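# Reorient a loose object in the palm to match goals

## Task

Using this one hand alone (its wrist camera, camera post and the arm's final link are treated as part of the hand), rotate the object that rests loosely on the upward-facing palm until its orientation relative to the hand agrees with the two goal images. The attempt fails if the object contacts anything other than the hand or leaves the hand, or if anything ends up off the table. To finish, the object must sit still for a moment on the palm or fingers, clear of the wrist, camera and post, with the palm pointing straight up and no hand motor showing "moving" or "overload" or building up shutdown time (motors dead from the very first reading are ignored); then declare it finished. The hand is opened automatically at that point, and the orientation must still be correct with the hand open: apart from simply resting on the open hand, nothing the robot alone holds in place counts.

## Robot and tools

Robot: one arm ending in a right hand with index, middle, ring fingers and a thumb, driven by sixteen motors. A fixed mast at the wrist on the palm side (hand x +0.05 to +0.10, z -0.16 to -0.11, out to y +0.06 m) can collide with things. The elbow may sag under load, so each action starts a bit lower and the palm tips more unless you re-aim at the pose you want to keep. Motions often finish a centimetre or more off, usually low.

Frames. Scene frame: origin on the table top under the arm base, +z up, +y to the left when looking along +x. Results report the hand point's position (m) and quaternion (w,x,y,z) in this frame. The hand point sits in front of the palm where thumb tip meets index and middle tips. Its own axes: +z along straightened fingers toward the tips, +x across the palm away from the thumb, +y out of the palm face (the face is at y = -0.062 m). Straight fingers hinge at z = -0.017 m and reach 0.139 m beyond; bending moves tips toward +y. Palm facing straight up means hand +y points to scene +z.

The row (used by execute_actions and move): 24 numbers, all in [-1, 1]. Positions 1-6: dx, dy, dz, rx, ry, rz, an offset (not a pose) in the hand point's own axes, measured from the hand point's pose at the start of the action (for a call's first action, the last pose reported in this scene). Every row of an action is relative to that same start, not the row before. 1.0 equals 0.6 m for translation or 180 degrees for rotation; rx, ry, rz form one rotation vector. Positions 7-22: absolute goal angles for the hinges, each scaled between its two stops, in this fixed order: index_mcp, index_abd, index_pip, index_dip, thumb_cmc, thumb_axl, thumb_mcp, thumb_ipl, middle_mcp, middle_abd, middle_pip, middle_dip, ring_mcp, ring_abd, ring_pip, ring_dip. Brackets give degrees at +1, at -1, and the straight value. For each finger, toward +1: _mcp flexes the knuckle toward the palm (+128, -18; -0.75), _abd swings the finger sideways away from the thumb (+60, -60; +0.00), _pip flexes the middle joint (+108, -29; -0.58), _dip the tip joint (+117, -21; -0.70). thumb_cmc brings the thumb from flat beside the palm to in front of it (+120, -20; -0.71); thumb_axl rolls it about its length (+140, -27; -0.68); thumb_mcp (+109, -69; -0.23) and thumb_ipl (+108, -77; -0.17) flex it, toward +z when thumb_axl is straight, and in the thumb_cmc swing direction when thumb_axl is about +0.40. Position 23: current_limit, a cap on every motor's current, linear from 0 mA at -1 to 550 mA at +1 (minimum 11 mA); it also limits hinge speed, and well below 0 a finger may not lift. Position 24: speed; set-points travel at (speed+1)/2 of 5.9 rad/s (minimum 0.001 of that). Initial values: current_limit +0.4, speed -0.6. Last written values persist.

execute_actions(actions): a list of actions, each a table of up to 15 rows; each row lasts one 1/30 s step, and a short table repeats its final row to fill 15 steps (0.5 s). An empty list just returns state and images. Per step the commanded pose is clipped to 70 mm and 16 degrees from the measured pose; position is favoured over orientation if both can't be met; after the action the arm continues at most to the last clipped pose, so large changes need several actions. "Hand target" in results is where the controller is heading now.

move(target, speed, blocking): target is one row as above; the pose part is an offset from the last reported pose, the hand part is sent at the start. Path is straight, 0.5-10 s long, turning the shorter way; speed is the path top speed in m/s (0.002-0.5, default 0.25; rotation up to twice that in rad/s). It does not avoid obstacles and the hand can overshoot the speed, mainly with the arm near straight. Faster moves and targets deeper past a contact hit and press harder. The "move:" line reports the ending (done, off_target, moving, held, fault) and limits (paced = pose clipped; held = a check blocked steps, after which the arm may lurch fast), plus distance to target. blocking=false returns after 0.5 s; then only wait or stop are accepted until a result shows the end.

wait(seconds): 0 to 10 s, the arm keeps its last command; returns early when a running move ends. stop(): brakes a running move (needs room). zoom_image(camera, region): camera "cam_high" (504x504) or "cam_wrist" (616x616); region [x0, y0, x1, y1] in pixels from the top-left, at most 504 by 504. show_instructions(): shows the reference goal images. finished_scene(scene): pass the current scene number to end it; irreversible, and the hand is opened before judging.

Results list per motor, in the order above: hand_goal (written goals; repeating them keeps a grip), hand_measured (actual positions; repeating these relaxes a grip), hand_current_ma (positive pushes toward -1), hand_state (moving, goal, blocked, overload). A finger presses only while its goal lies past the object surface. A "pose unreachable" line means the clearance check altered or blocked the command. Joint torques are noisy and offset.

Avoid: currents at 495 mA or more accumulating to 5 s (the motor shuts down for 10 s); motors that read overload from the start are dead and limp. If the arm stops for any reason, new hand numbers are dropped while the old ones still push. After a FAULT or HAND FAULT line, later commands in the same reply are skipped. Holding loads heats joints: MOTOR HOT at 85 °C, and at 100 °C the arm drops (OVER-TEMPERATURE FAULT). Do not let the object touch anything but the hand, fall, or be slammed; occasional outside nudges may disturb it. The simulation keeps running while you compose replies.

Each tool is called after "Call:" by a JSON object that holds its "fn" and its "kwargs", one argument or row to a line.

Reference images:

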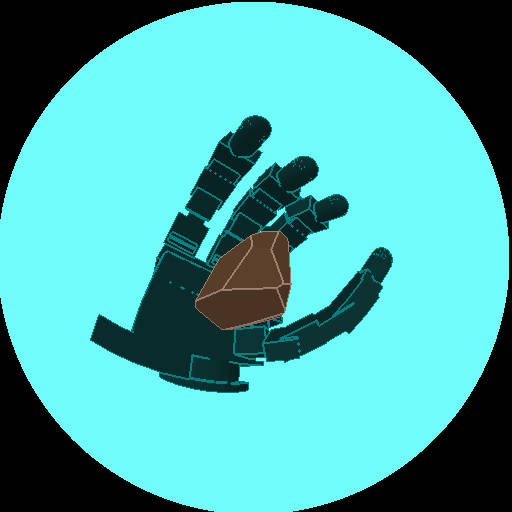

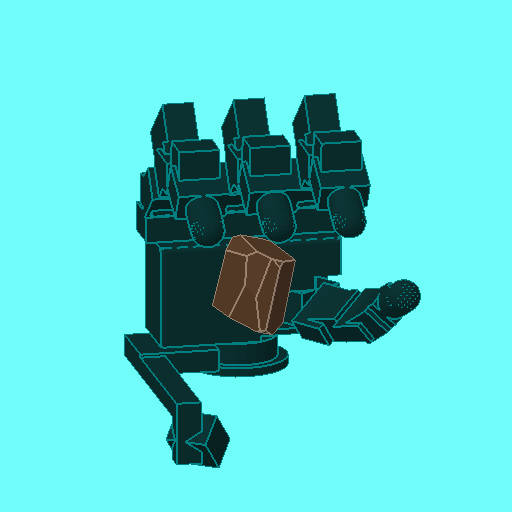

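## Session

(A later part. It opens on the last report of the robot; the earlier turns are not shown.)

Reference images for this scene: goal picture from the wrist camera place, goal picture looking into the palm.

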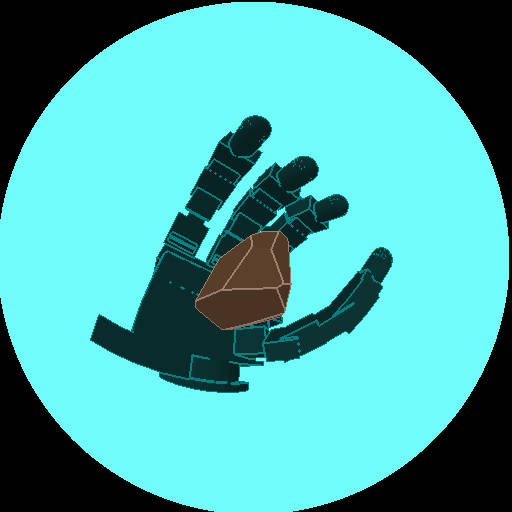

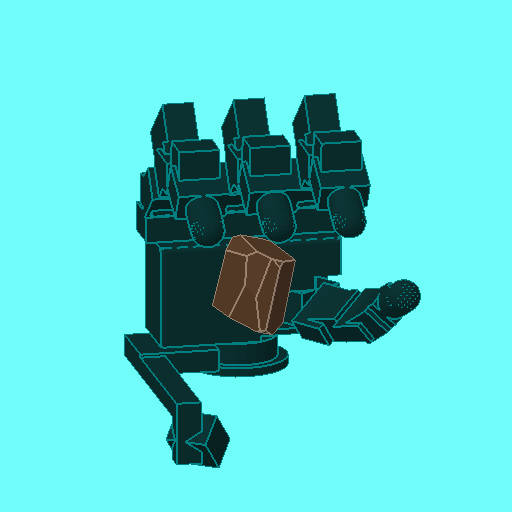

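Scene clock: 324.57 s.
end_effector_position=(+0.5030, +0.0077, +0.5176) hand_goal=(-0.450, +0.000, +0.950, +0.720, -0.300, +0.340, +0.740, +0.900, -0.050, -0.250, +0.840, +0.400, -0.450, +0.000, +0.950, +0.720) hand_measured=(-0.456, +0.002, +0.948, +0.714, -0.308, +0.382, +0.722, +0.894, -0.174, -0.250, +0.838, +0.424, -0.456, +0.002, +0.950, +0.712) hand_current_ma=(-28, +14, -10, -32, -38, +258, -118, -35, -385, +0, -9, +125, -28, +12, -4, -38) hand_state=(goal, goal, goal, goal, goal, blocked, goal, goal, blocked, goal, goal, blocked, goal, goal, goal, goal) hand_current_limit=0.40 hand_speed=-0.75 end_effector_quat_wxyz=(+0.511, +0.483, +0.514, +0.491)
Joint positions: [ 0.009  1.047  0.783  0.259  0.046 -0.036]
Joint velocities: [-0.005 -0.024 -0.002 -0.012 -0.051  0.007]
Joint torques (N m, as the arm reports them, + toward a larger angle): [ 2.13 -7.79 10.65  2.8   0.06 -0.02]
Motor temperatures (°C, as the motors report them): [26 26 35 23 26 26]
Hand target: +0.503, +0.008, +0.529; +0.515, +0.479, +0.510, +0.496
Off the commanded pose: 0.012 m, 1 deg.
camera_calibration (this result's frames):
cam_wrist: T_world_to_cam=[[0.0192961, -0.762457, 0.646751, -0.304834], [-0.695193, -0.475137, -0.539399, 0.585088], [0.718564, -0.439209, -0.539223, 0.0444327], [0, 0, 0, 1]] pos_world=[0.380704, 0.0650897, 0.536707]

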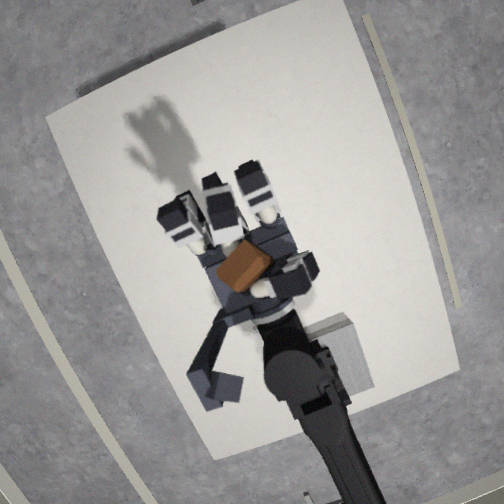

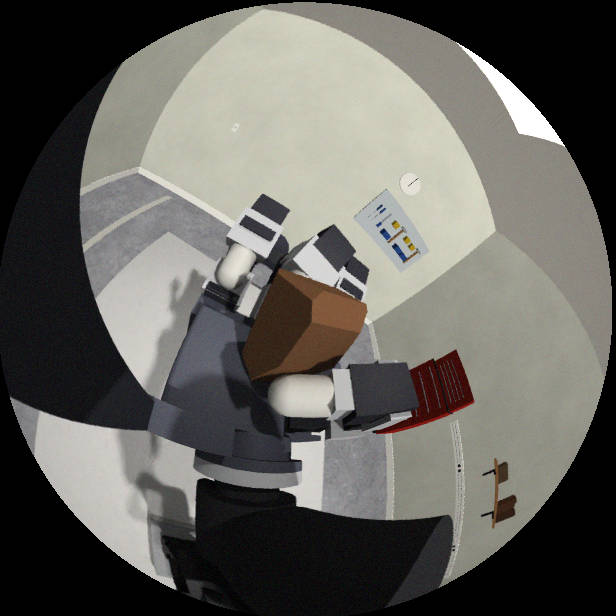

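Call:
{"fn": "execute_actions", "kwargs": {
  "actions": [
    [[0,0.02,0,-0.005,0,0,-0.2,0.1,0.9,0.55,-0.3,0.5,0.7,0.9,-0.4,-0.1,0.95,0.7,-0.2,0.1,0.9,0.55,0.4,-0.6]],
    [[0,0.02,0,-0.005,0,0,0.05,0.1,0.8,0.33,-0.3,0.62,0.7,0.9,-0.45,0,0.95,0.72,-0.05,0.2,0.85,0.4,0.4,-0.6]],
    [[0,0.02,0,-0.005,0,0,0.15,0.05,0.75,0.25,-0.3,0.62,0.7,0.9,-0.45,0,0.95,0.72,0.05,0.3,0.82,0.33,0.4,-0.7]]
  ]
}}

Call:
{"fn": "zoom_image", "kwargs": {
  "camera": "cam_high",
  "region": [170, 170, 350, 350]
}}

Scene clock: 330.73 s.
end_effector_position=(+0.5030, +0.0077, +0.5176) hand_goal=(+0.150, +0.050, +0.750, +0.250, -0.300, +0.620, +0.700, +0.900, -0.450, +0.000, +0.950, +0.720, +0.050, +0.300, +0.820, +0.330) hand_measured=(+0.142, +0.054, +0.758, +0.254, -0.304, +0.618, +0.708, +0.900, -0.454, -0.006, +0.950, +0.712, +0.040, +0.296, +0.828, +0.334) hand_current_ma=(-43, +16, +42, +20, -19, -9, +50, -5, -26, -34, -4, -37, -56, -13, +40, +20) hand_state=(goal, goal, goal, goal, goal, goal, goal, goal, goal, goal, goal, goal, goal, goal, goal, goal) hand_current_limit=0.40 hand_speed=-0.70 end_effector_quat_wxyz=(+0.511, +0.483, +0.514, +0.491)
Joint positions: [ 0.009  1.047  0.783  0.259  0.046 -0.036]
Joint velocities: [-0.015 -0.024 -0.017 -0.012 -0.022  0.007]
Joint torques (N m, as the arm reports them, + toward a larger angle): [ 2.1  -7.62 10.62  2.75  0.06 -0.01]
Motor temperatures (°C, as the motors report them): [26 26 35 23 26 26]
Hand target: +0.503, +0.008, +0.529; +0.515, +0.479, +0.510, +0.496
Off the commanded pose: 0.012 m, 1 deg.
camera_calibration (this result's frames):
cam_wrist: T_world_to_cam=[[0.0192961, -0.762457, 0.646751, -0.304834], [-0.695193, -0.475137, -0.539399, 0.585088], [0.718564, -0.439209, -0.539223, 0.0444327], [0, 0, 0, 1]] pos_world=[0.380704, 0.0650897, 0.536707]

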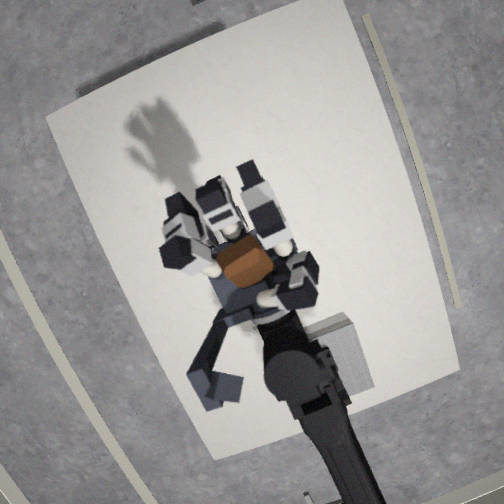

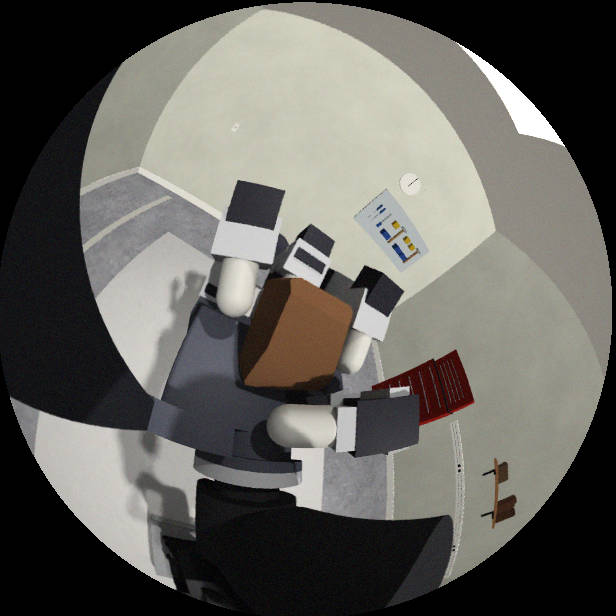

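Region (170, 170, 350, 350) of cam_high's 504x504 image, scaled by 2.800, with more detail than that image has.

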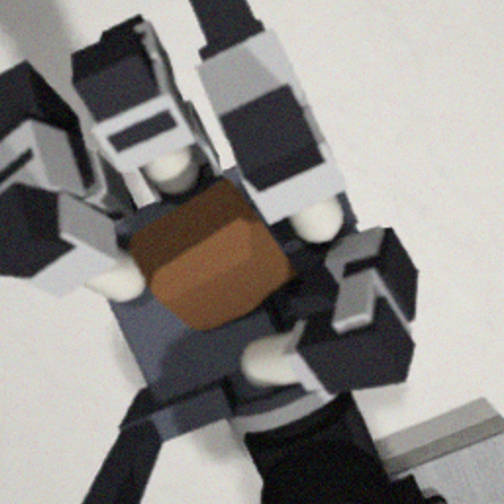

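Call:
{"fn": "execute_actions", "kwargs": {
  "actions": [
    [[0,0.02,0,-0.005,0,0,0.1,-0.3,0.8,0.3,-0.3,0.62,0.7,0.9,-0.5,0,0.95,0.72,0.0,0.4,0.85,0.36,0.4,-0.7]],
    [[0,0.02,0,-0.005,0,0,0.0,-0.4,0.85,0.38,-0.3,0.62,0.7,0.9,-0.5,0,0.95,0.72,0.12,0.45,0.82,0.28,0.4,-0.75]],
    [[0,0.02,0,-0.005,0,0,-0.12,-0.5,0.88,0.47,-0.3,0.62,0.7,0.9,-0.5,0,0.95,0.72,0.24,0.5,0.78,0.2,0.4,-0.75]]
  ]
}}

Call:
{"fn": "zoom_image", "kwargs": {
  "camera": "cam_high",
  "region": [150, 170, 330, 350]
}}

Scene clock: 336.47 s.
end_effector_position=(+0.5030, +0.0077, +0.5176) hand_goal=(-0.120, -0.500, +0.880, +0.470, -0.300, +0.620, +0.700, +0.900, -0.500, +0.000, +0.950, +0.720, +0.240, +0.500, +0.780, +0.200) hand_measured=(-0.122, -0.498, +0.880, +0.468, -0.304, +0.618, +0.708, +0.900, -0.506, -0.006, +0.950, +0.712, +0.234, +0.498, +0.780, +0.202) hand_current_ma=(-13, +12, -3, -10, -19, -9, +50, -5, -28, -34, -4, -37, -28, -11, -2, +10) hand_state=(goal, goal, goal, goal, goal, goal, goal, goal, goal, goal, goal, goal, goal, goal, goal, goal) hand_current_limit=0.40 hand_speed=-0.75 end_effector_quat_wxyz=(+0.511, +0.483, +0.514, +0.491)
Joint positions: [ 0.009  1.047  0.783  0.259  0.046 -0.036]
Joint velocities: [-0.005 -0.005 -0.007  0.012 -0.037 -0.022]
Joint torques (N m, as the arm reports them, + toward a larger angle): [ 2.12 -7.56 10.53  2.7   0.07 -0.01]
Motor temperatures (°C, as the motors report them): [26 26 35 23 26 26]
Hand target: +0.503, +0.008, +0.529; +0.515, +0.479, +0.510, +0.496
Off the commanded pose: 0.012 m, 1 deg.
camera_calibration (this result's frames):
cam_wrist: T_world_to_cam=[[0.0192961, -0.762457, 0.646751, -0.304834], [-0.695193, -0.475137, -0.539399, 0.585088], [0.718564, -0.439209, -0.539223, 0.0444327], [0, 0, 0, 1]] pos_world=[0.380704, 0.0650897, 0.536707]

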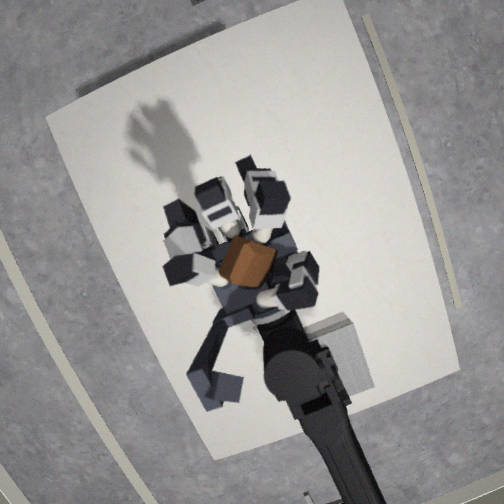

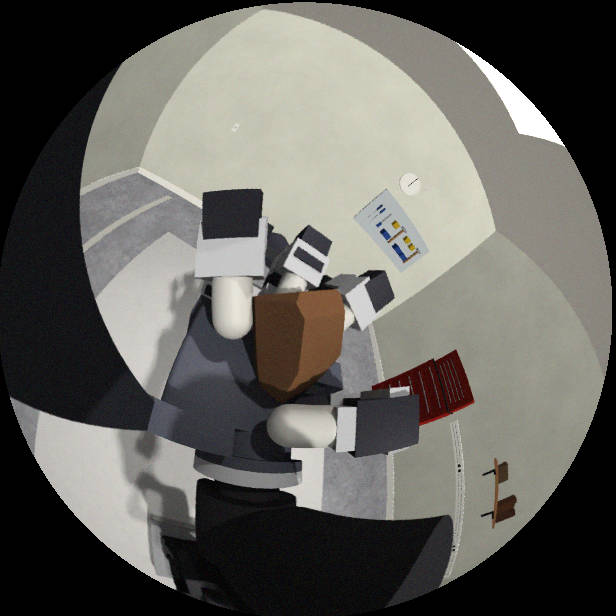

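Region (150, 170, 330, 350) of cam_high's 504x504 image, scaled by 2.800, with more detail than that image has.

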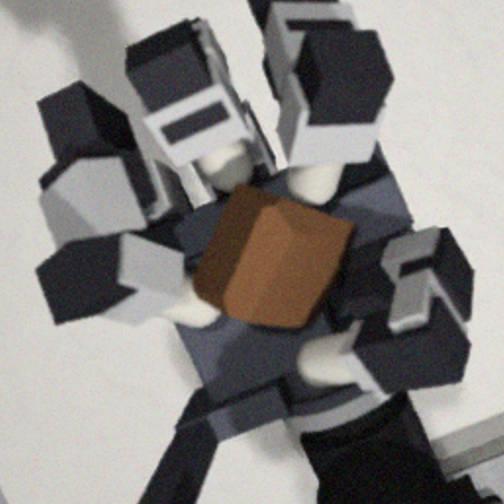

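Call:
{"fn": "zoom_image", "kwargs": {
  "camera": "cam_wrist",
  "region": [200, 250, 380, 430]
}}

Call:
{"fn": "zoom_image", "kwargs": {
  "camera": "cam_high",
  "region": [205, 220, 290, 305]
}}

Region (200, 250, 380, 430) of cam_wrist's 616x616 image, scaled by 2.800, with more detail than that image has.

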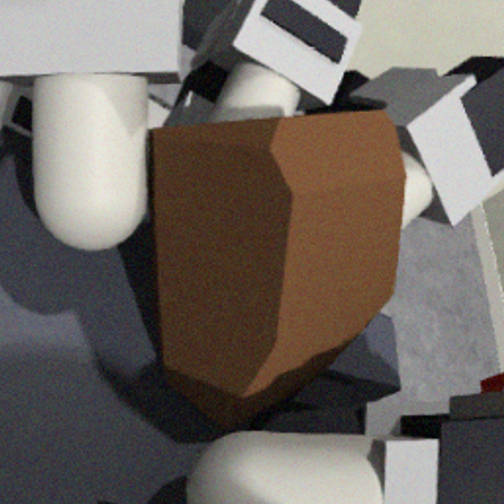

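Region (205, 220, 290, 305) of cam_high's 504x504 image, scaled by 5.929, with more detail than that image has.

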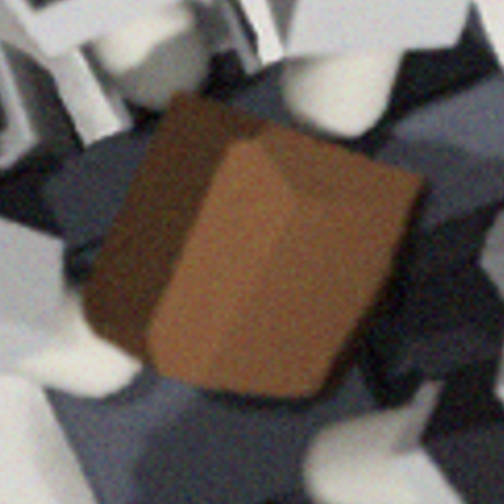

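Call:
{"fn": "execute_actions", "kwargs": {
  "actions": [
    [[0,0.02,0,-0.005,0,0,-0.2,0.15,0.9,0.52,-0.3,0.66,0.7,0.9,-0.5,-0.2,0.95,0.72,0.24,0.5,0.78,0.2,0.4,-0.5]],
    [[0,0.02,0,-0.005,0,0,0.0,0.15,0.85,0.38,-0.3,0.66,0.7,0.9,-0.5,-0.2,0.95,0.72,0.24,0.5,0.78,0.2,0.4,-0.6]],
    [[0,0.02,0,-0.005,0,0,0.0,-0.2,0.87,0.4,-0.3,0.66,0.7,0.9,-0.5,-0.2,0.95,0.72,0.28,0.55,0.82,0.2,0.4,-0.7]],
    [[0,0.02,0,-0.005,0,0,-0.05,-0.45,0.9,0.42,-0.3,0.66,0.7,0.9,-0.5,-0.2,0.95,0.72,0.32,0.65,0.86,0.2,0.4,-0.7]],
    [[0,0.02,0,-0.005,0,0,-0.1,-0.7,0.92,0.45,-0.3,0.66,0.7,0.9,-0.5,-0.2,0.95,0.72,0.36,0.75,0.9,0.2,0.4,-0.7]]
  ]
}}

Call:
{"fn": "zoom_image", "kwargs": {
  "camera": "cam_high",
  "region": [150, 170, 330, 350]
}}

Scene clock: 353.70 s.
end_effector_position=(+0.5030, +0.0077, +0.5176) hand_goal=(-0.100, -0.700, +0.920, +0.450, -0.300, +0.660, +0.700, +0.900, -0.500, -0.200, +0.950, +0.720, +0.360, +0.750, +0.900, +0.200) hand_measured=(-0.106, -0.696, +0.920, +0.454, -0.304, +0.658, +0.708, +0.900, -0.506, -0.192, +0.950, +0.712, +0.354, +0.748, +0.870, +0.182) hand_current_ma=(-37, +9, -1, +19, -19, -7, +50, -5, -28, +35, -4, -37, -33, -8, -160, -87) hand_state=(goal, moving, goal, goal, goal, goal, goal, goal, goal, goal, goal, goal, goal, goal, blocked, goal) hand_current_limit=0.40 hand_speed=-0.70 end_effector_quat_wxyz=(+0.511, +0.483, +0.514, +0.491)
Joint positions: [ 0.009  1.047  0.783  0.259  0.046 -0.036]
Joint velocities: [ 0.015 -0.005  0.002  0.007  0.007 -0.007]
Joint torques (N m, as the arm reports them, + toward a larger angle): [ 2.12 -8.17 10.62  2.74  0.07 -0.03]
Motor temperatures (°C, as the motors report them): [26 26 35 23 26 26]
Hand target: +0.503, +0.008, +0.529; +0.515, +0.479, +0.510, +0.496
Off the commanded pose: 0.012 m, 1 deg.
camera_calibration (this result's frames):
cam_wrist: T_world_to_cam=[[0.0192961, -0.762457, 0.646751, -0.304834], [-0.695193, -0.475137, -0.539399, 0.585088], [0.718564, -0.439209, -0.539223, 0.0444327], [0, 0, 0, 1]] pos_world=[0.380704, 0.0650897, 0.536707]

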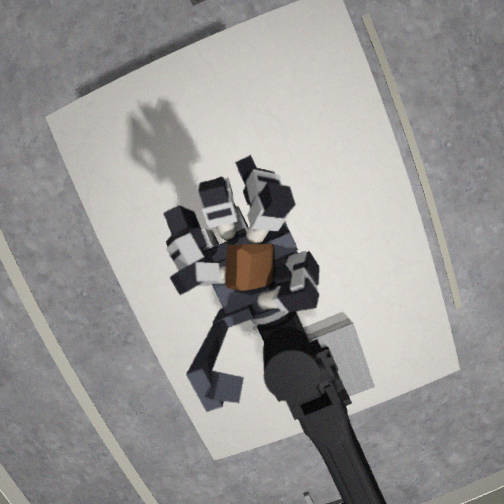

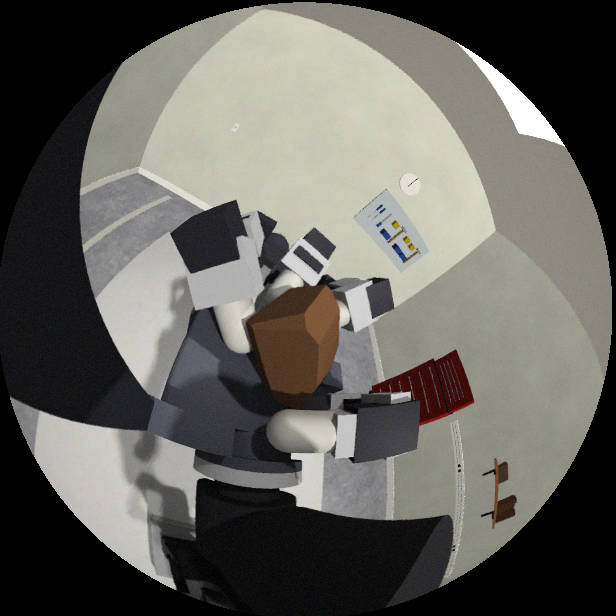

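Region (150, 170, 330, 350) of cam_high's 504x504 image, scaled by 2.800, with more detail than that image has.

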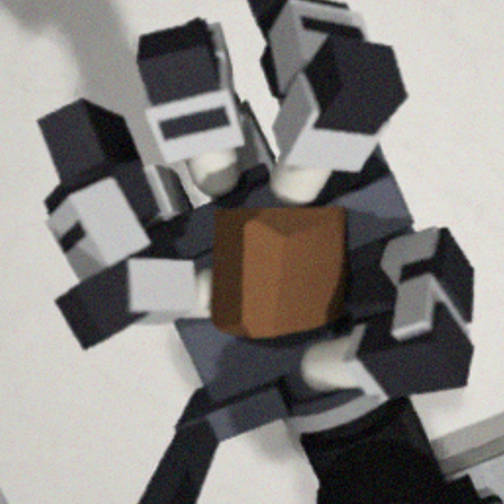

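Call:
{"fn": "execute_actions", "kwargs": {
  "actions": [
    [[0,0.02,0,-0.005,0,0,-0.2,0.25,0.9,0.52,-0.35,0.75,0.72,0.9,-0.5,-0.2,0.95,0.72,0.36,0.75,0.87,0.2,0.4,-0.3]],
    [[0,0.02,0,-0.005,0,0,0.1,0.25,0.8,0.3,-0.35,0.75,0.72,0.9,-0.5,-0.2,0.95,0.72,0.36,0.75,0.87,0.2,0.4,-0.5]],
    [[0,0.02,0,-0.005,0,0,0.12,-0.1,0.82,0.32,-0.35,0.75,0.72,0.9,-0.5,-0.2,0.95,0.72,0.42,0.75,0.85,0.15,0.4,-0.7]],
    [[0,0.02,0,-0.005,0,0,0.12,-0.4,0.86,0.32,-0.35,0.75,0.72,0.9,-0.5,-0.2,0.95,0.72,0.46,0.78,0.85,0.12,0.4,-0.7]],
    [[0,0.02,0,-0.005,0,0,0.12,-0.65,0.9,0.32,-0.35,0.75,0.72,0.9,-0.5,-0.2,0.95,0.72,0.5,0.8,0.85,0.1,0.4,-0.7]]
  ]
}}

Call:
{"fn": "zoom_image", "kwargs": {
  "camera": "cam_high",
  "region": [150, 170, 330, 350]
}}

Scene clock: 361.63 s.
end_effector_position=(+0.5030, +0.0077, +0.5176) hand_goal=(+0.120, -0.650, +0.900, +0.320, -0.350, +0.750, +0.720, +0.900, -0.500, -0.200, +0.950, +0.720, +0.500, +0.800, +0.850, +0.100) hand_measured=(+0.120, -0.434, +0.880, +0.320, -0.348, +0.750, +0.722, +0.900, -0.506, -0.192, +0.950, +0.712, +0.442, +0.820, +0.816, +0.104) hand_current_ma=(+0, +385, -100, +3, +10, -4, +7, -5, -28, +35, -4, -37, -313, +87, -182, +24) hand_state=(goal, blocked, goal, goal, goal, goal, goal, goal, goal, goal, goal, goal, blocked, goal, blocked, goal) hand_current_limit=0.40 hand_speed=-0.70 end_effector_quat_wxyz=(+0.511, +0.483, +0.514, +0.491)
Joint positions: [ 0.009  1.047  0.783  0.259  0.046 -0.036]
Joint velocities: [-0.015 -0.005  0.002  0.007  0.037 -0.007]
Joint torques (N m, as the arm reports them, + toward a larger angle): [ 1.98 -7.64 10.61  2.68  0.07 -0.02]
Motor temperatures (°C, as the motors report them): [26 26 35 23 26 26]
Hand target: +0.503, +0.008, +0.529; +0.515, +0.479, +0.510, +0.496
Off the commanded pose: 0.012 m, 1 deg.
camera_calibration (this result's frames):
cam_wrist: T_world_to_cam=[[0.0192961, -0.762457, 0.646751, -0.304834], [-0.695193, -0.475137, -0.539399, 0.585088], [0.718564, -0.439209, -0.539223, 0.0444327], [0, 0, 0, 1]] pos_world=[0.380704, 0.0650897, 0.536707]

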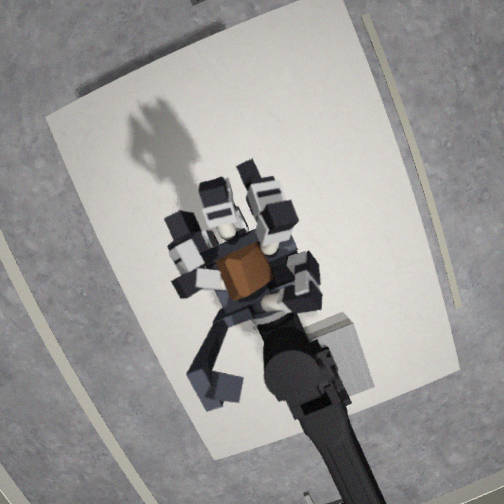

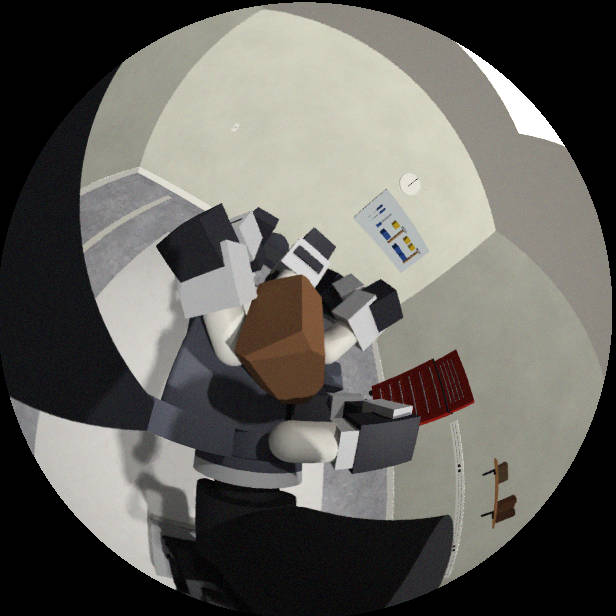

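Region (150, 170, 330, 350) of cam_high's 504x504 image, scaled by 2.800, with more detail than that image has.

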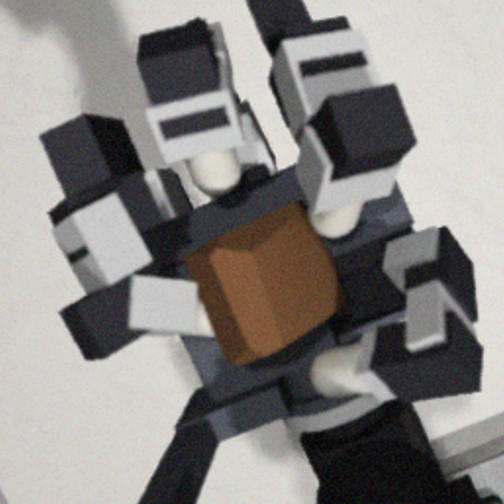

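Call:
{"fn": "zoom_image", "kwargs": {
  "camera": "cam_wrist",
  "region": [200, 250, 380, 430]
}}

Call:
{"fn": "zoom_image", "kwargs": {
  "camera": "cam_high",
  "region": [205, 230, 290, 315]
}}

Region (200, 250, 380, 430) of cam_wrist's 616x616 image, scaled by 2.800, with more detail than that image has.

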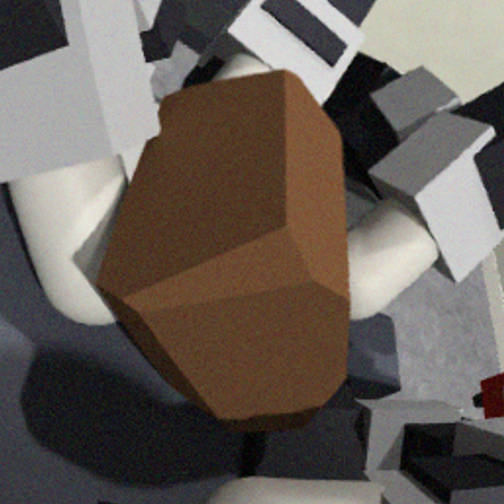

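Region (205, 230, 290, 315) of cam_high's 504x504 image, scaled by 5.929, with more detail than that image has.

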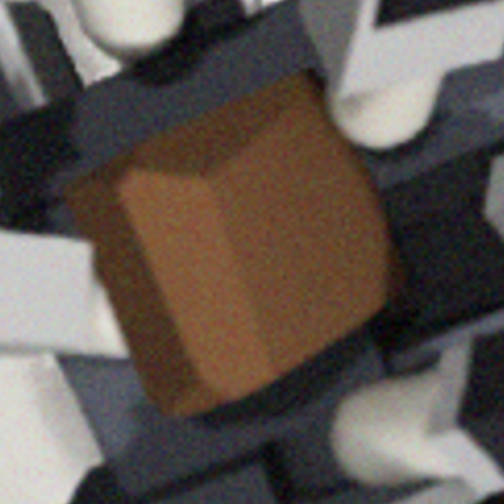

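Call:
{"fn": "execute_actions", "kwargs": {
  "actions": [
    [[0,0.02,0,-0.005,0,0.025,0.12,-0.1,0.82,0.32,-0.35,0.75,0.72,0.9,-0.45,-0.75,0.9,0.5,0.3,0.2,0.75,0.2,0.4,-0.4]],
    [[0,0.02,0,-0.005,0,0.025,0.12,0.1,0.82,0.32,-0.35,0.75,0.72,0.9,-0.2,-0.8,0.88,0.2,0.3,-0.1,0.7,0.2,0.4,-0.5]],
    [[0,0.02,0,-0.005,0,0,0.12,0.1,0.82,0.32,-0.35,0.75,0.72,0.9,-0.05,-0.8,0.88,0.1,0.3,-0.1,0.7,0.2,0.4,-0.5]]
  ]
}}

Call:
{"fn": "zoom_image", "kwargs": {
  "camera": "cam_high",
  "region": [150, 170, 330, 350]
}}

Scene clock: 397.63 s.
end_effector_position=(+0.5023, -0.0001, +0.5144) hand_goal=(+0.120, +0.100, +0.820, +0.320, -0.350, +0.750, +0.720, +0.900, -0.050, -0.800, +0.880, +0.100, +0.300, -0.100, +0.700, +0.200) hand_measured=(+0.140, +0.040, +0.828, +0.322, -0.348, +0.750, +0.722, +0.900, -0.418, -0.732, +0.910, +0.392, +0.304, -0.020, +0.692, +0.198) hand_current_ma=(+107, -283, +40, +9, +6, -3, +7, -5, -385, +337, +159, +385, +21, +355, -44, -9) hand_state=(blocked, blocked, goal, goal, goal, goal, goal, goal, blocked, blocked, blocked, blocked, goal, blocked, goal, goal) hand_current_limit=0.40 hand_speed=-0.50 end_effector_quat_wxyz=(+0.483, +0.519, +0.477, +0.519)
Joint positions: [0.027 1.047 0.783 0.259 0.081 0.093]
Joint velocities: [ 0.005 -0.005 -0.007 -0.002 -0.037 -0.007]
Joint torques (N m, as the arm reports them, + toward a larger angle): [ 1.76 -7.61 10.6   2.7   0.   -0.07]
Motor temperatures (°C, as the motors report them): [26 26 36 23 26 26]
Hand target: +0.502, -0.001, +0.526; +0.487, +0.515, +0.473, +0.523
Off the commanded pose: 0.012 m, 1 deg.
camera_calibration (this result's frames):
cam_wrist: T_world_to_cam=[[0.00614507, -0.839493, 0.543336, -0.248932], [-0.702425, -0.390347, -0.595171, 0.611507], [0.711732, -0.377995, -0.592079, 0.0705162], [0, 0, 0, 1]] pos_world=[0.380879, 0.056378, 0.540956]

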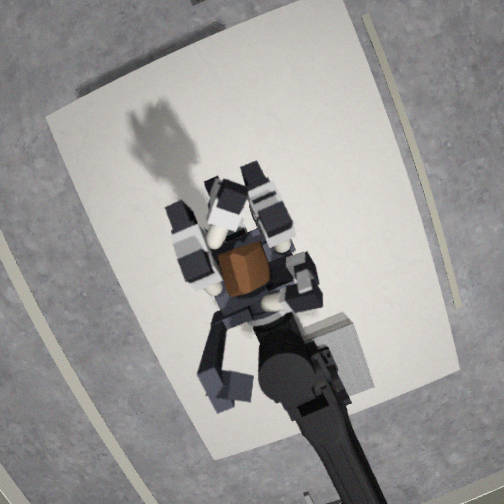

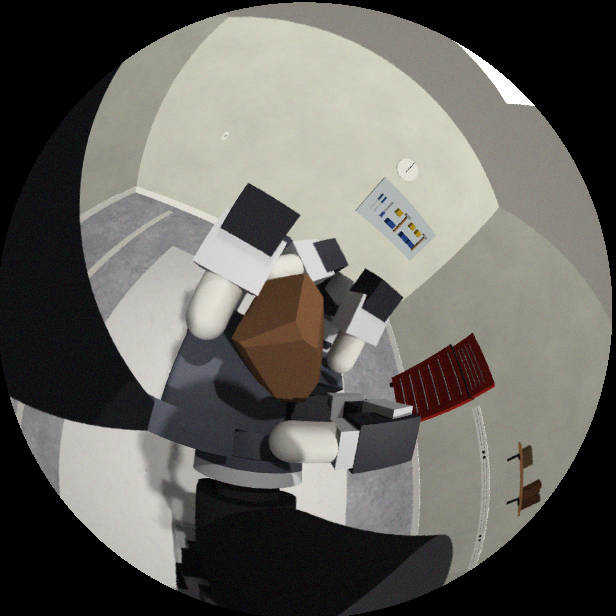

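Region (150, 170, 330, 350) of cam_high's 504x504 image, scaled by 2.800, with more detail than that image has.

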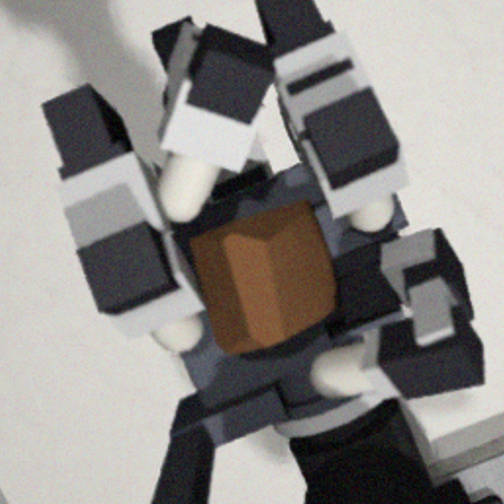

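Call:
{"fn": "execute_actions", "kwargs": {
  "actions": [
    [[0,0.02,0,-0.005,0,0,0.12,0.1,0.82,0.32,-0.35,0.75,0.72,0.9,-0.4,-0.2,0.5,0.0,0.3,0,0.3,0.2,0.4,-0.4]],
    [[0,0.02,0,-0.005,0,0,0.12,0.1,0.82,0.32,-0.35,0.75,0.72,0.9,-0.05,-0.2,0.5,-0.02,-0.3,0.4,0.2,0.2,0.4,-0.4]],
    [[0,0.02,0,-0.005,0,0,0.12,0.1,0.82,0.32,-0.35,0.75,0.72,0.9,0.02,-0.2,0.72,-0.02,-0.3,0.4,0.2,0.2,0.4,-0.6]]
  ]
}}

Call:
{"fn": "zoom_image", "kwargs": {
  "camera": "cam_high",
  "region": [150, 170, 330, 350]
}}

Scene clock: 415.87 s.
end_effector_position=(+0.5023, -0.0001, +0.5144) hand_goal=(+0.120, +0.100, +0.820, +0.320, -0.350, +0.750, +0.720, +0.900, +0.020, -0.200, +0.720, -0.020, -0.300, +0.400, +0.200, +0.200) hand_measured=(+0.120, +0.098, +0.828, +0.322, -0.348, +0.750, +0.722, +0.900, -0.020, -0.204, +0.560, -0.036, -0.306, +0.398, +0.202, +0.198) hand_current_ma=(+0, -14, +40, +9, +6, -3, +7, -5, -214, -18, -385, -78, -34, -12, +13, -9) hand_state=(goal, goal, goal, goal, goal, goal, goal, goal, blocked, goal, blocked, goal, goal, goal, goal, goal) hand_current_limit=0.40 hand_speed=-0.60 end_effector_quat_wxyz=(+0.483, +0.519, +0.477, +0.519)
Joint positions: [0.027 1.047 0.783 0.259 0.081 0.093]
Joint velocities: [-0.005 -0.005 -0.012 -0.007 -0.037 -0.051]
Joint torques (N m, as the arm reports them, + toward a larger angle): [ 1.75 -7.61 10.61  2.78  0.   -0.06]
Motor temperatures (°C, as the motors report them): [26 26 36 23 26 26]
Hand target: +0.502, -0.001, +0.526; +0.487, +0.515, +0.473, +0.523
Off the commanded pose: 0.012 m, 1 deg.
camera_calibration (this result's frames):
cam_wrist: T_world_to_cam=[[0.00614507, -0.839493, 0.543336, -0.248932], [-0.702425, -0.390347, -0.595171, 0.611507], [0.711732, -0.377995, -0.592079, 0.0705162], [0, 0, 0, 1]] pos_world=[0.380879, 0.056378, 0.540956]

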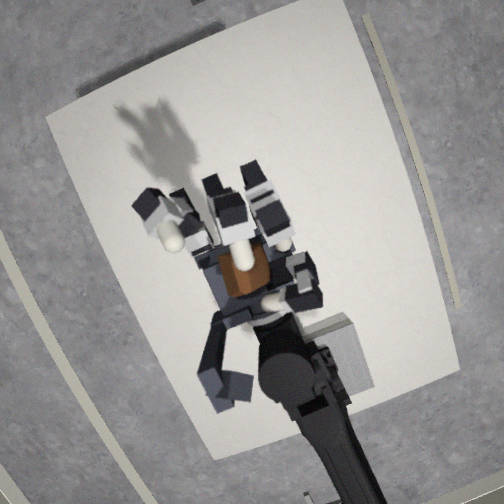

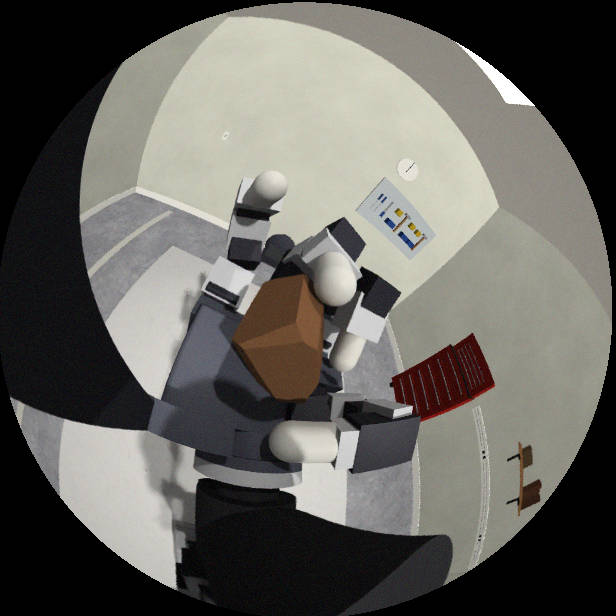

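Region (150, 170, 330, 350) of cam_high's 504x504 image, scaled by 2.800, with more detail than that image has.

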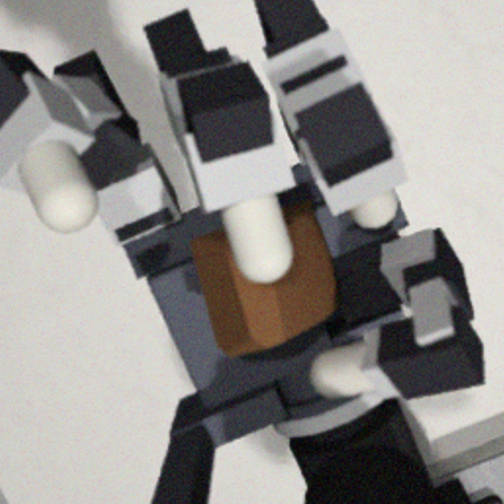

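Call:
{"fn": "execute_actions", "kwargs": {
  "actions": [
    [[0,0.02,0,-0.005,0,0,-0.1,0.0,0.55,0.15,-0.35,0.75,0.72,0.9,-0.3,0,0.3,-0.02,0.1,0.1,0.75,0.3,0.4,-0.4]],
    [[0,0.02,0,-0.005,0,0,-0.05,-0.6,0.6,0.15,-0.35,0.75,0.72,0.9,-0.45,0,0.3,0,0.2,0.35,0.8,0.22,0.4,-0.4]],
    [[0,0.02,0,-0.005,0,0,0.0,-0.6,0.72,0.15,-0.35,0.75,0.72,0.9,-0.45,0,0.3,0,0.2,0.35,0.8,0.22,0.4,-0.7]]
  ]
}}

Call:
{"fn": "zoom_image", "kwargs": {
  "camera": "cam_high",
  "region": [150, 170, 330, 350]
}}

Scene clock: 425.43 s.
end_effector_position=(+0.5023, -0.0001, +0.5144) hand_goal=(+0.000, -0.600, +0.720, +0.150, -0.350, +0.750, +0.720, +0.900, -0.450, +0.000, +0.300, +0.000, +0.200, +0.350, +0.800, +0.220) hand_measured=(-0.012, -0.598, +0.720, +0.154, -0.348, +0.750, +0.722, +0.900, -0.456, -0.004, +0.302, -0.002, +0.194, +0.346, +0.800, +0.224) hand_current_ma=(-60, +9, -4, +20, +6, -3, +7, -5, -37, -16, +11, -12, -35, -13, +0, +20) hand_state=(goal, goal, goal, goal, goal, goal, goal, goal, goal, goal, goal, goal, goal, goal, goal, goal) hand_current_limit=0.40 hand_speed=-0.70 end_effector_quat_wxyz=(+0.483, +0.519, +0.477, +0.519)
Joint positions: [0.027 1.047 0.783 0.259 0.081 0.093]
Joint velocities: [-0.005 -0.005  0.007 -0.007  0.022 -0.066]
Joint torques (N m, as the arm reports them, + toward a larger angle): [ 1.7  -7.57 10.61  2.74  0.   -0.07]
Motor temperatures (°C, as the motors report them): [26 26 36 23 26 26]
Hand target: +0.502, -0.001, +0.526; +0.487, +0.515, +0.473, +0.523
Off the commanded pose: 0.012 m, 1 deg.
camera_calibration (this result's frames):
cam_wrist: T_world_to_cam=[[0.00614507, -0.839493, 0.543336, -0.248932], [-0.702425, -0.390347, -0.595171, 0.611507], [0.711732, -0.377995, -0.592079, 0.0705162], [0, 0, 0, 1]] pos_world=[0.380879, 0.056378, 0.540956]

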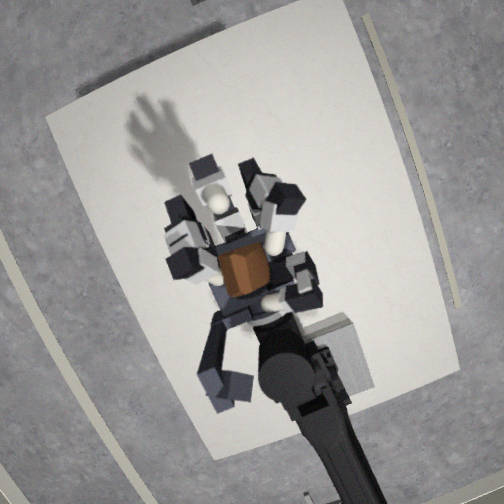

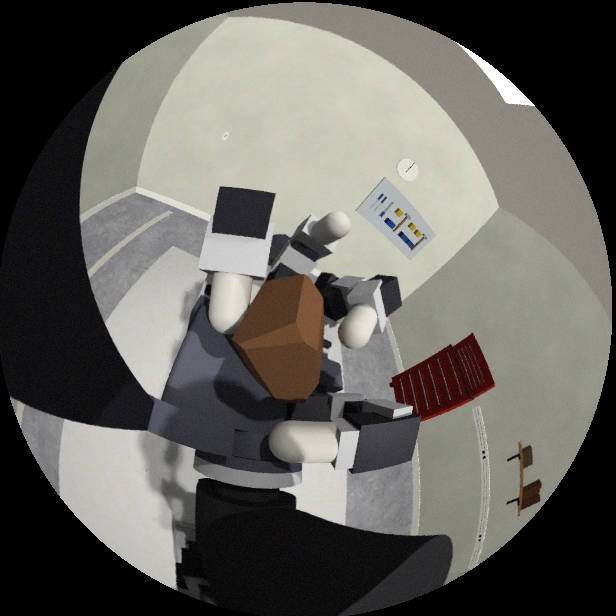

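Region (150, 170, 330, 350) of cam_high's 504x504 image, scaled by 2.800, with more detail than that image has.

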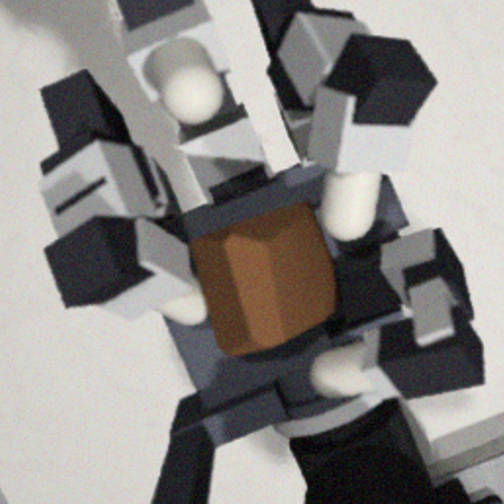

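Call:
{"fn": "execute_actions", "kwargs": {
  "actions": [
    [[0,0.02,0,-0.005,0,0,0.0,0,0.8,0.35,-0.35,0.7,0.25,0.9,-0.45,0,0.3,0,0.2,0.35,0.8,0.22,0.4,-0.4]],
    [[0,0.02,0,-0.005,0,0,0.0,0,0.8,0.35,-0.35,0.27,0.25,0.9,-0.45,0,0.3,0,0.2,0.35,0.8,0.22,0.4,-0.4]],
    [[0,0.02,0,-0.005,0,0,0.0,0,0.8,0.35,-0.35,0.27,0.42,0.9,-0.45,0,0.3,0,0.2,0.35,0.8,0.22,0.4,-0.7]]
  ]
}}

Call:
{"fn": "zoom_image", "kwargs": {
  "camera": "cam_high",
  "region": [170, 170, 350, 350]
}}

Scene clock: 432.30 s.
end_effector_position=(+0.5023, -0.0001, +0.5144) hand_goal=(+0.000, +0.000, +0.800, +0.350, -0.350, +0.270, +0.420, +0.900, -0.450, +0.000, +0.300, +0.000, +0.200, +0.350, +0.800, +0.220) hand_measured=(-0.010, -0.004, +0.800, +0.348, -0.352, +0.272, +0.418, +0.900, -0.456, -0.004, +0.302, -0.002, +0.194, +0.346, +0.800, +0.224) hand_current_ma=(-59, -15, -1, -12, -15, +9, -9, -3, -37, -16, +11, -12, -35, -13, +0, +20) hand_state=(goal, goal, goal, goal, goal, goal, goal, goal, goal, goal, goal, goal, goal, goal, goal, goal) hand_current_limit=0.40 hand_speed=-0.70 end_effector_quat_wxyz=(+0.483, +0.519, +0.477, +0.519)
Joint positions: [0.027 1.047 0.783 0.259 0.081 0.093]
Joint velocities: [ 0.005  0.015  0.002 -0.012 -0.022 -0.007]
Joint torques (N m, as the arm reports them, + toward a larger angle): [ 1.69 -7.79 10.65  2.77  0.01 -0.08]
Motor temperatures (°C, as the motors report them): [26 26 36 23 26 26]
Hand target: +0.502, -0.001, +0.526; +0.487, +0.515, +0.473, +0.523
Off the commanded pose: 0.012 m, 1 deg.
camera_calibration (this result's frames):
cam_wrist: T_world_to_cam=[[0.00614507, -0.839493, 0.543336, -0.248932], [-0.702425, -0.390347, -0.595171, 0.611507], [0.711732, -0.377995, -0.592079, 0.0705162], [0, 0, 0, 1]] pos_world=[0.380879, 0.056378, 0.540956]

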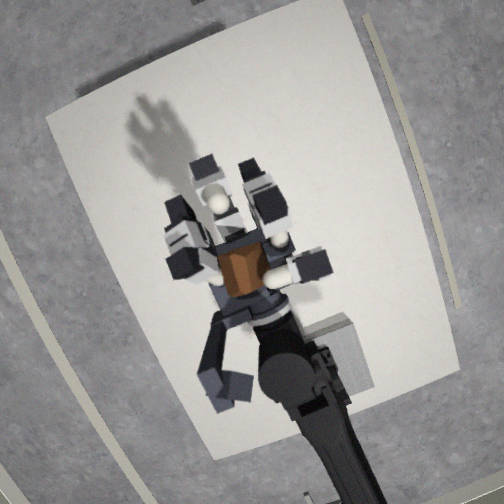

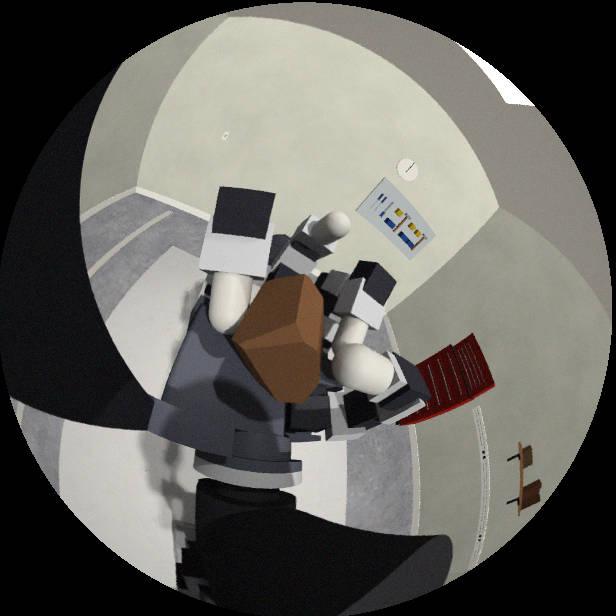

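Region (170, 170, 350, 350) of cam_high's 504x504 image, scaled by 2.800, with more detail than that image has.

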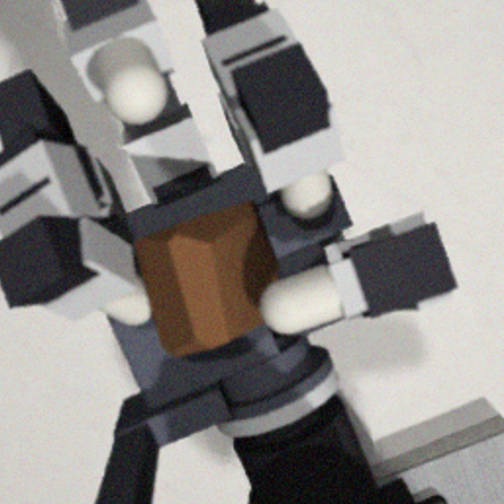

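Call:
{"fn": "execute_actions", "kwargs": {
  "actions": [
    [[0,0.02,0,-0.005,0,0,0.0,0,0.8,0.35,-0.1,0.2,-0.1,0.85,-0.45,0,0.3,0,0.2,0.2,0.8,0.22,0.4,-0.4]],
    [[0,0.02,0,-0.005,0,0,0.0,0,0.8,0.35,0.35,0.2,-0.1,0.85,-0.45,0,0.3,0,0.2,0.2,0.8,0.22,0.4,-0.4]],
    [[0,0.02,0,-0.005,0,0,0.0,0,0.8,0.35,0.35,0.2,0.1,0.85,-0.45,0,0.3,0,0.2,0.2,0.8,0.22,0.4,-0.7]]
  ]
}}

Call:
{"fn": "zoom_image", "kwargs": {
  "camera": "cam_high",
  "region": [170, 170, 350, 350]
}}

Scene clock: 439.73 s.
end_effector_position=(+0.5023, -0.0001, +0.5144) hand_goal=(+0.000, +0.000, +0.800, +0.350, +0.350, +0.200, +0.100, +0.850, -0.450, +0.000, +0.300, +0.000, +0.200, +0.200, +0.800, +0.220) hand_measured=(-0.010, -0.004, +0.800, +0.348, +0.324, +0.206, +0.006, +0.830, -0.456, -0.004, +0.302, -0.002, +0.194, +0.204, +0.800, +0.224) hand_current_ma=(-59, -15, -1, -12, -132, +34, -382, -144, -37, -16, +11, -12, -35, +17, +0, +20) hand_state=(goal, goal, goal, goal, blocked, goal, moving, blocked, goal, goal, goal, goal, goal, goal, goal, goal) hand_current_limit=0.40 hand_speed=-0.70 end_effector_quat_wxyz=(+0.483, +0.519, +0.477, +0.519)
Joint positions: [0.027 1.047 0.783 0.259 0.081 0.093]
Joint velocities: [-0.005 -0.005  0.007 -0.002 -0.022  0.081]
Joint torques (N m, as the arm reports them, + toward a larger angle): [ 1.62 -7.61 10.65  2.79  0.01 -0.05]
Motor temperatures (°C, as the motors report them): [26 26 36 23 26 26]
Hand target: +0.502, -0.001, +0.526; +0.487, +0.515, +0.473, +0.523
Off the commanded pose: 0.012 m, 1 deg.
camera_calibration (this result's frames):
cam_wrist: T_world_to_cam=[[0.00614507, -0.839493, 0.543336, -0.248932], [-0.702425, -0.390347, -0.595171, 0.611507], [0.711732, -0.377995, -0.592079, 0.0705162], [0, 0, 0, 1]] pos_world=[0.380879, 0.056378, 0.540956]

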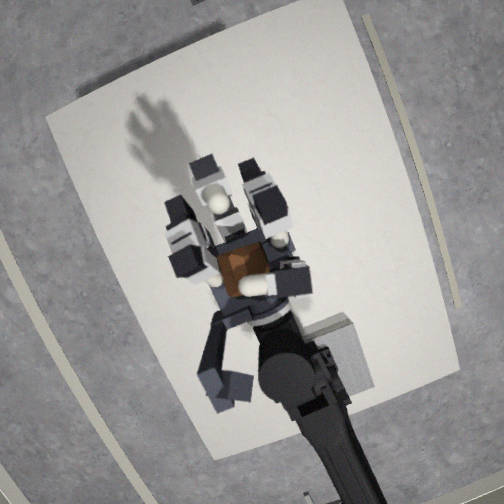

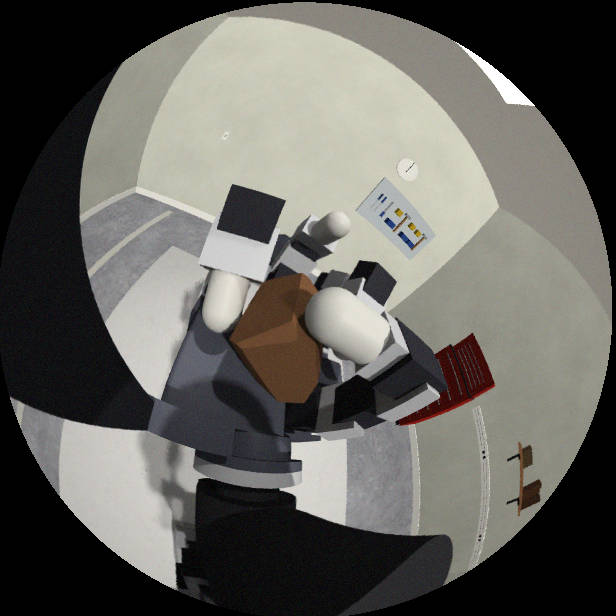

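Region (170, 170, 350, 350) of cam_high's 504x504 image, scaled by 2.800, with more detail than that image has.

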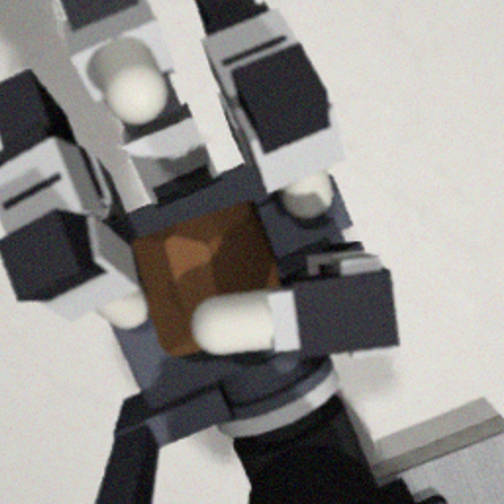

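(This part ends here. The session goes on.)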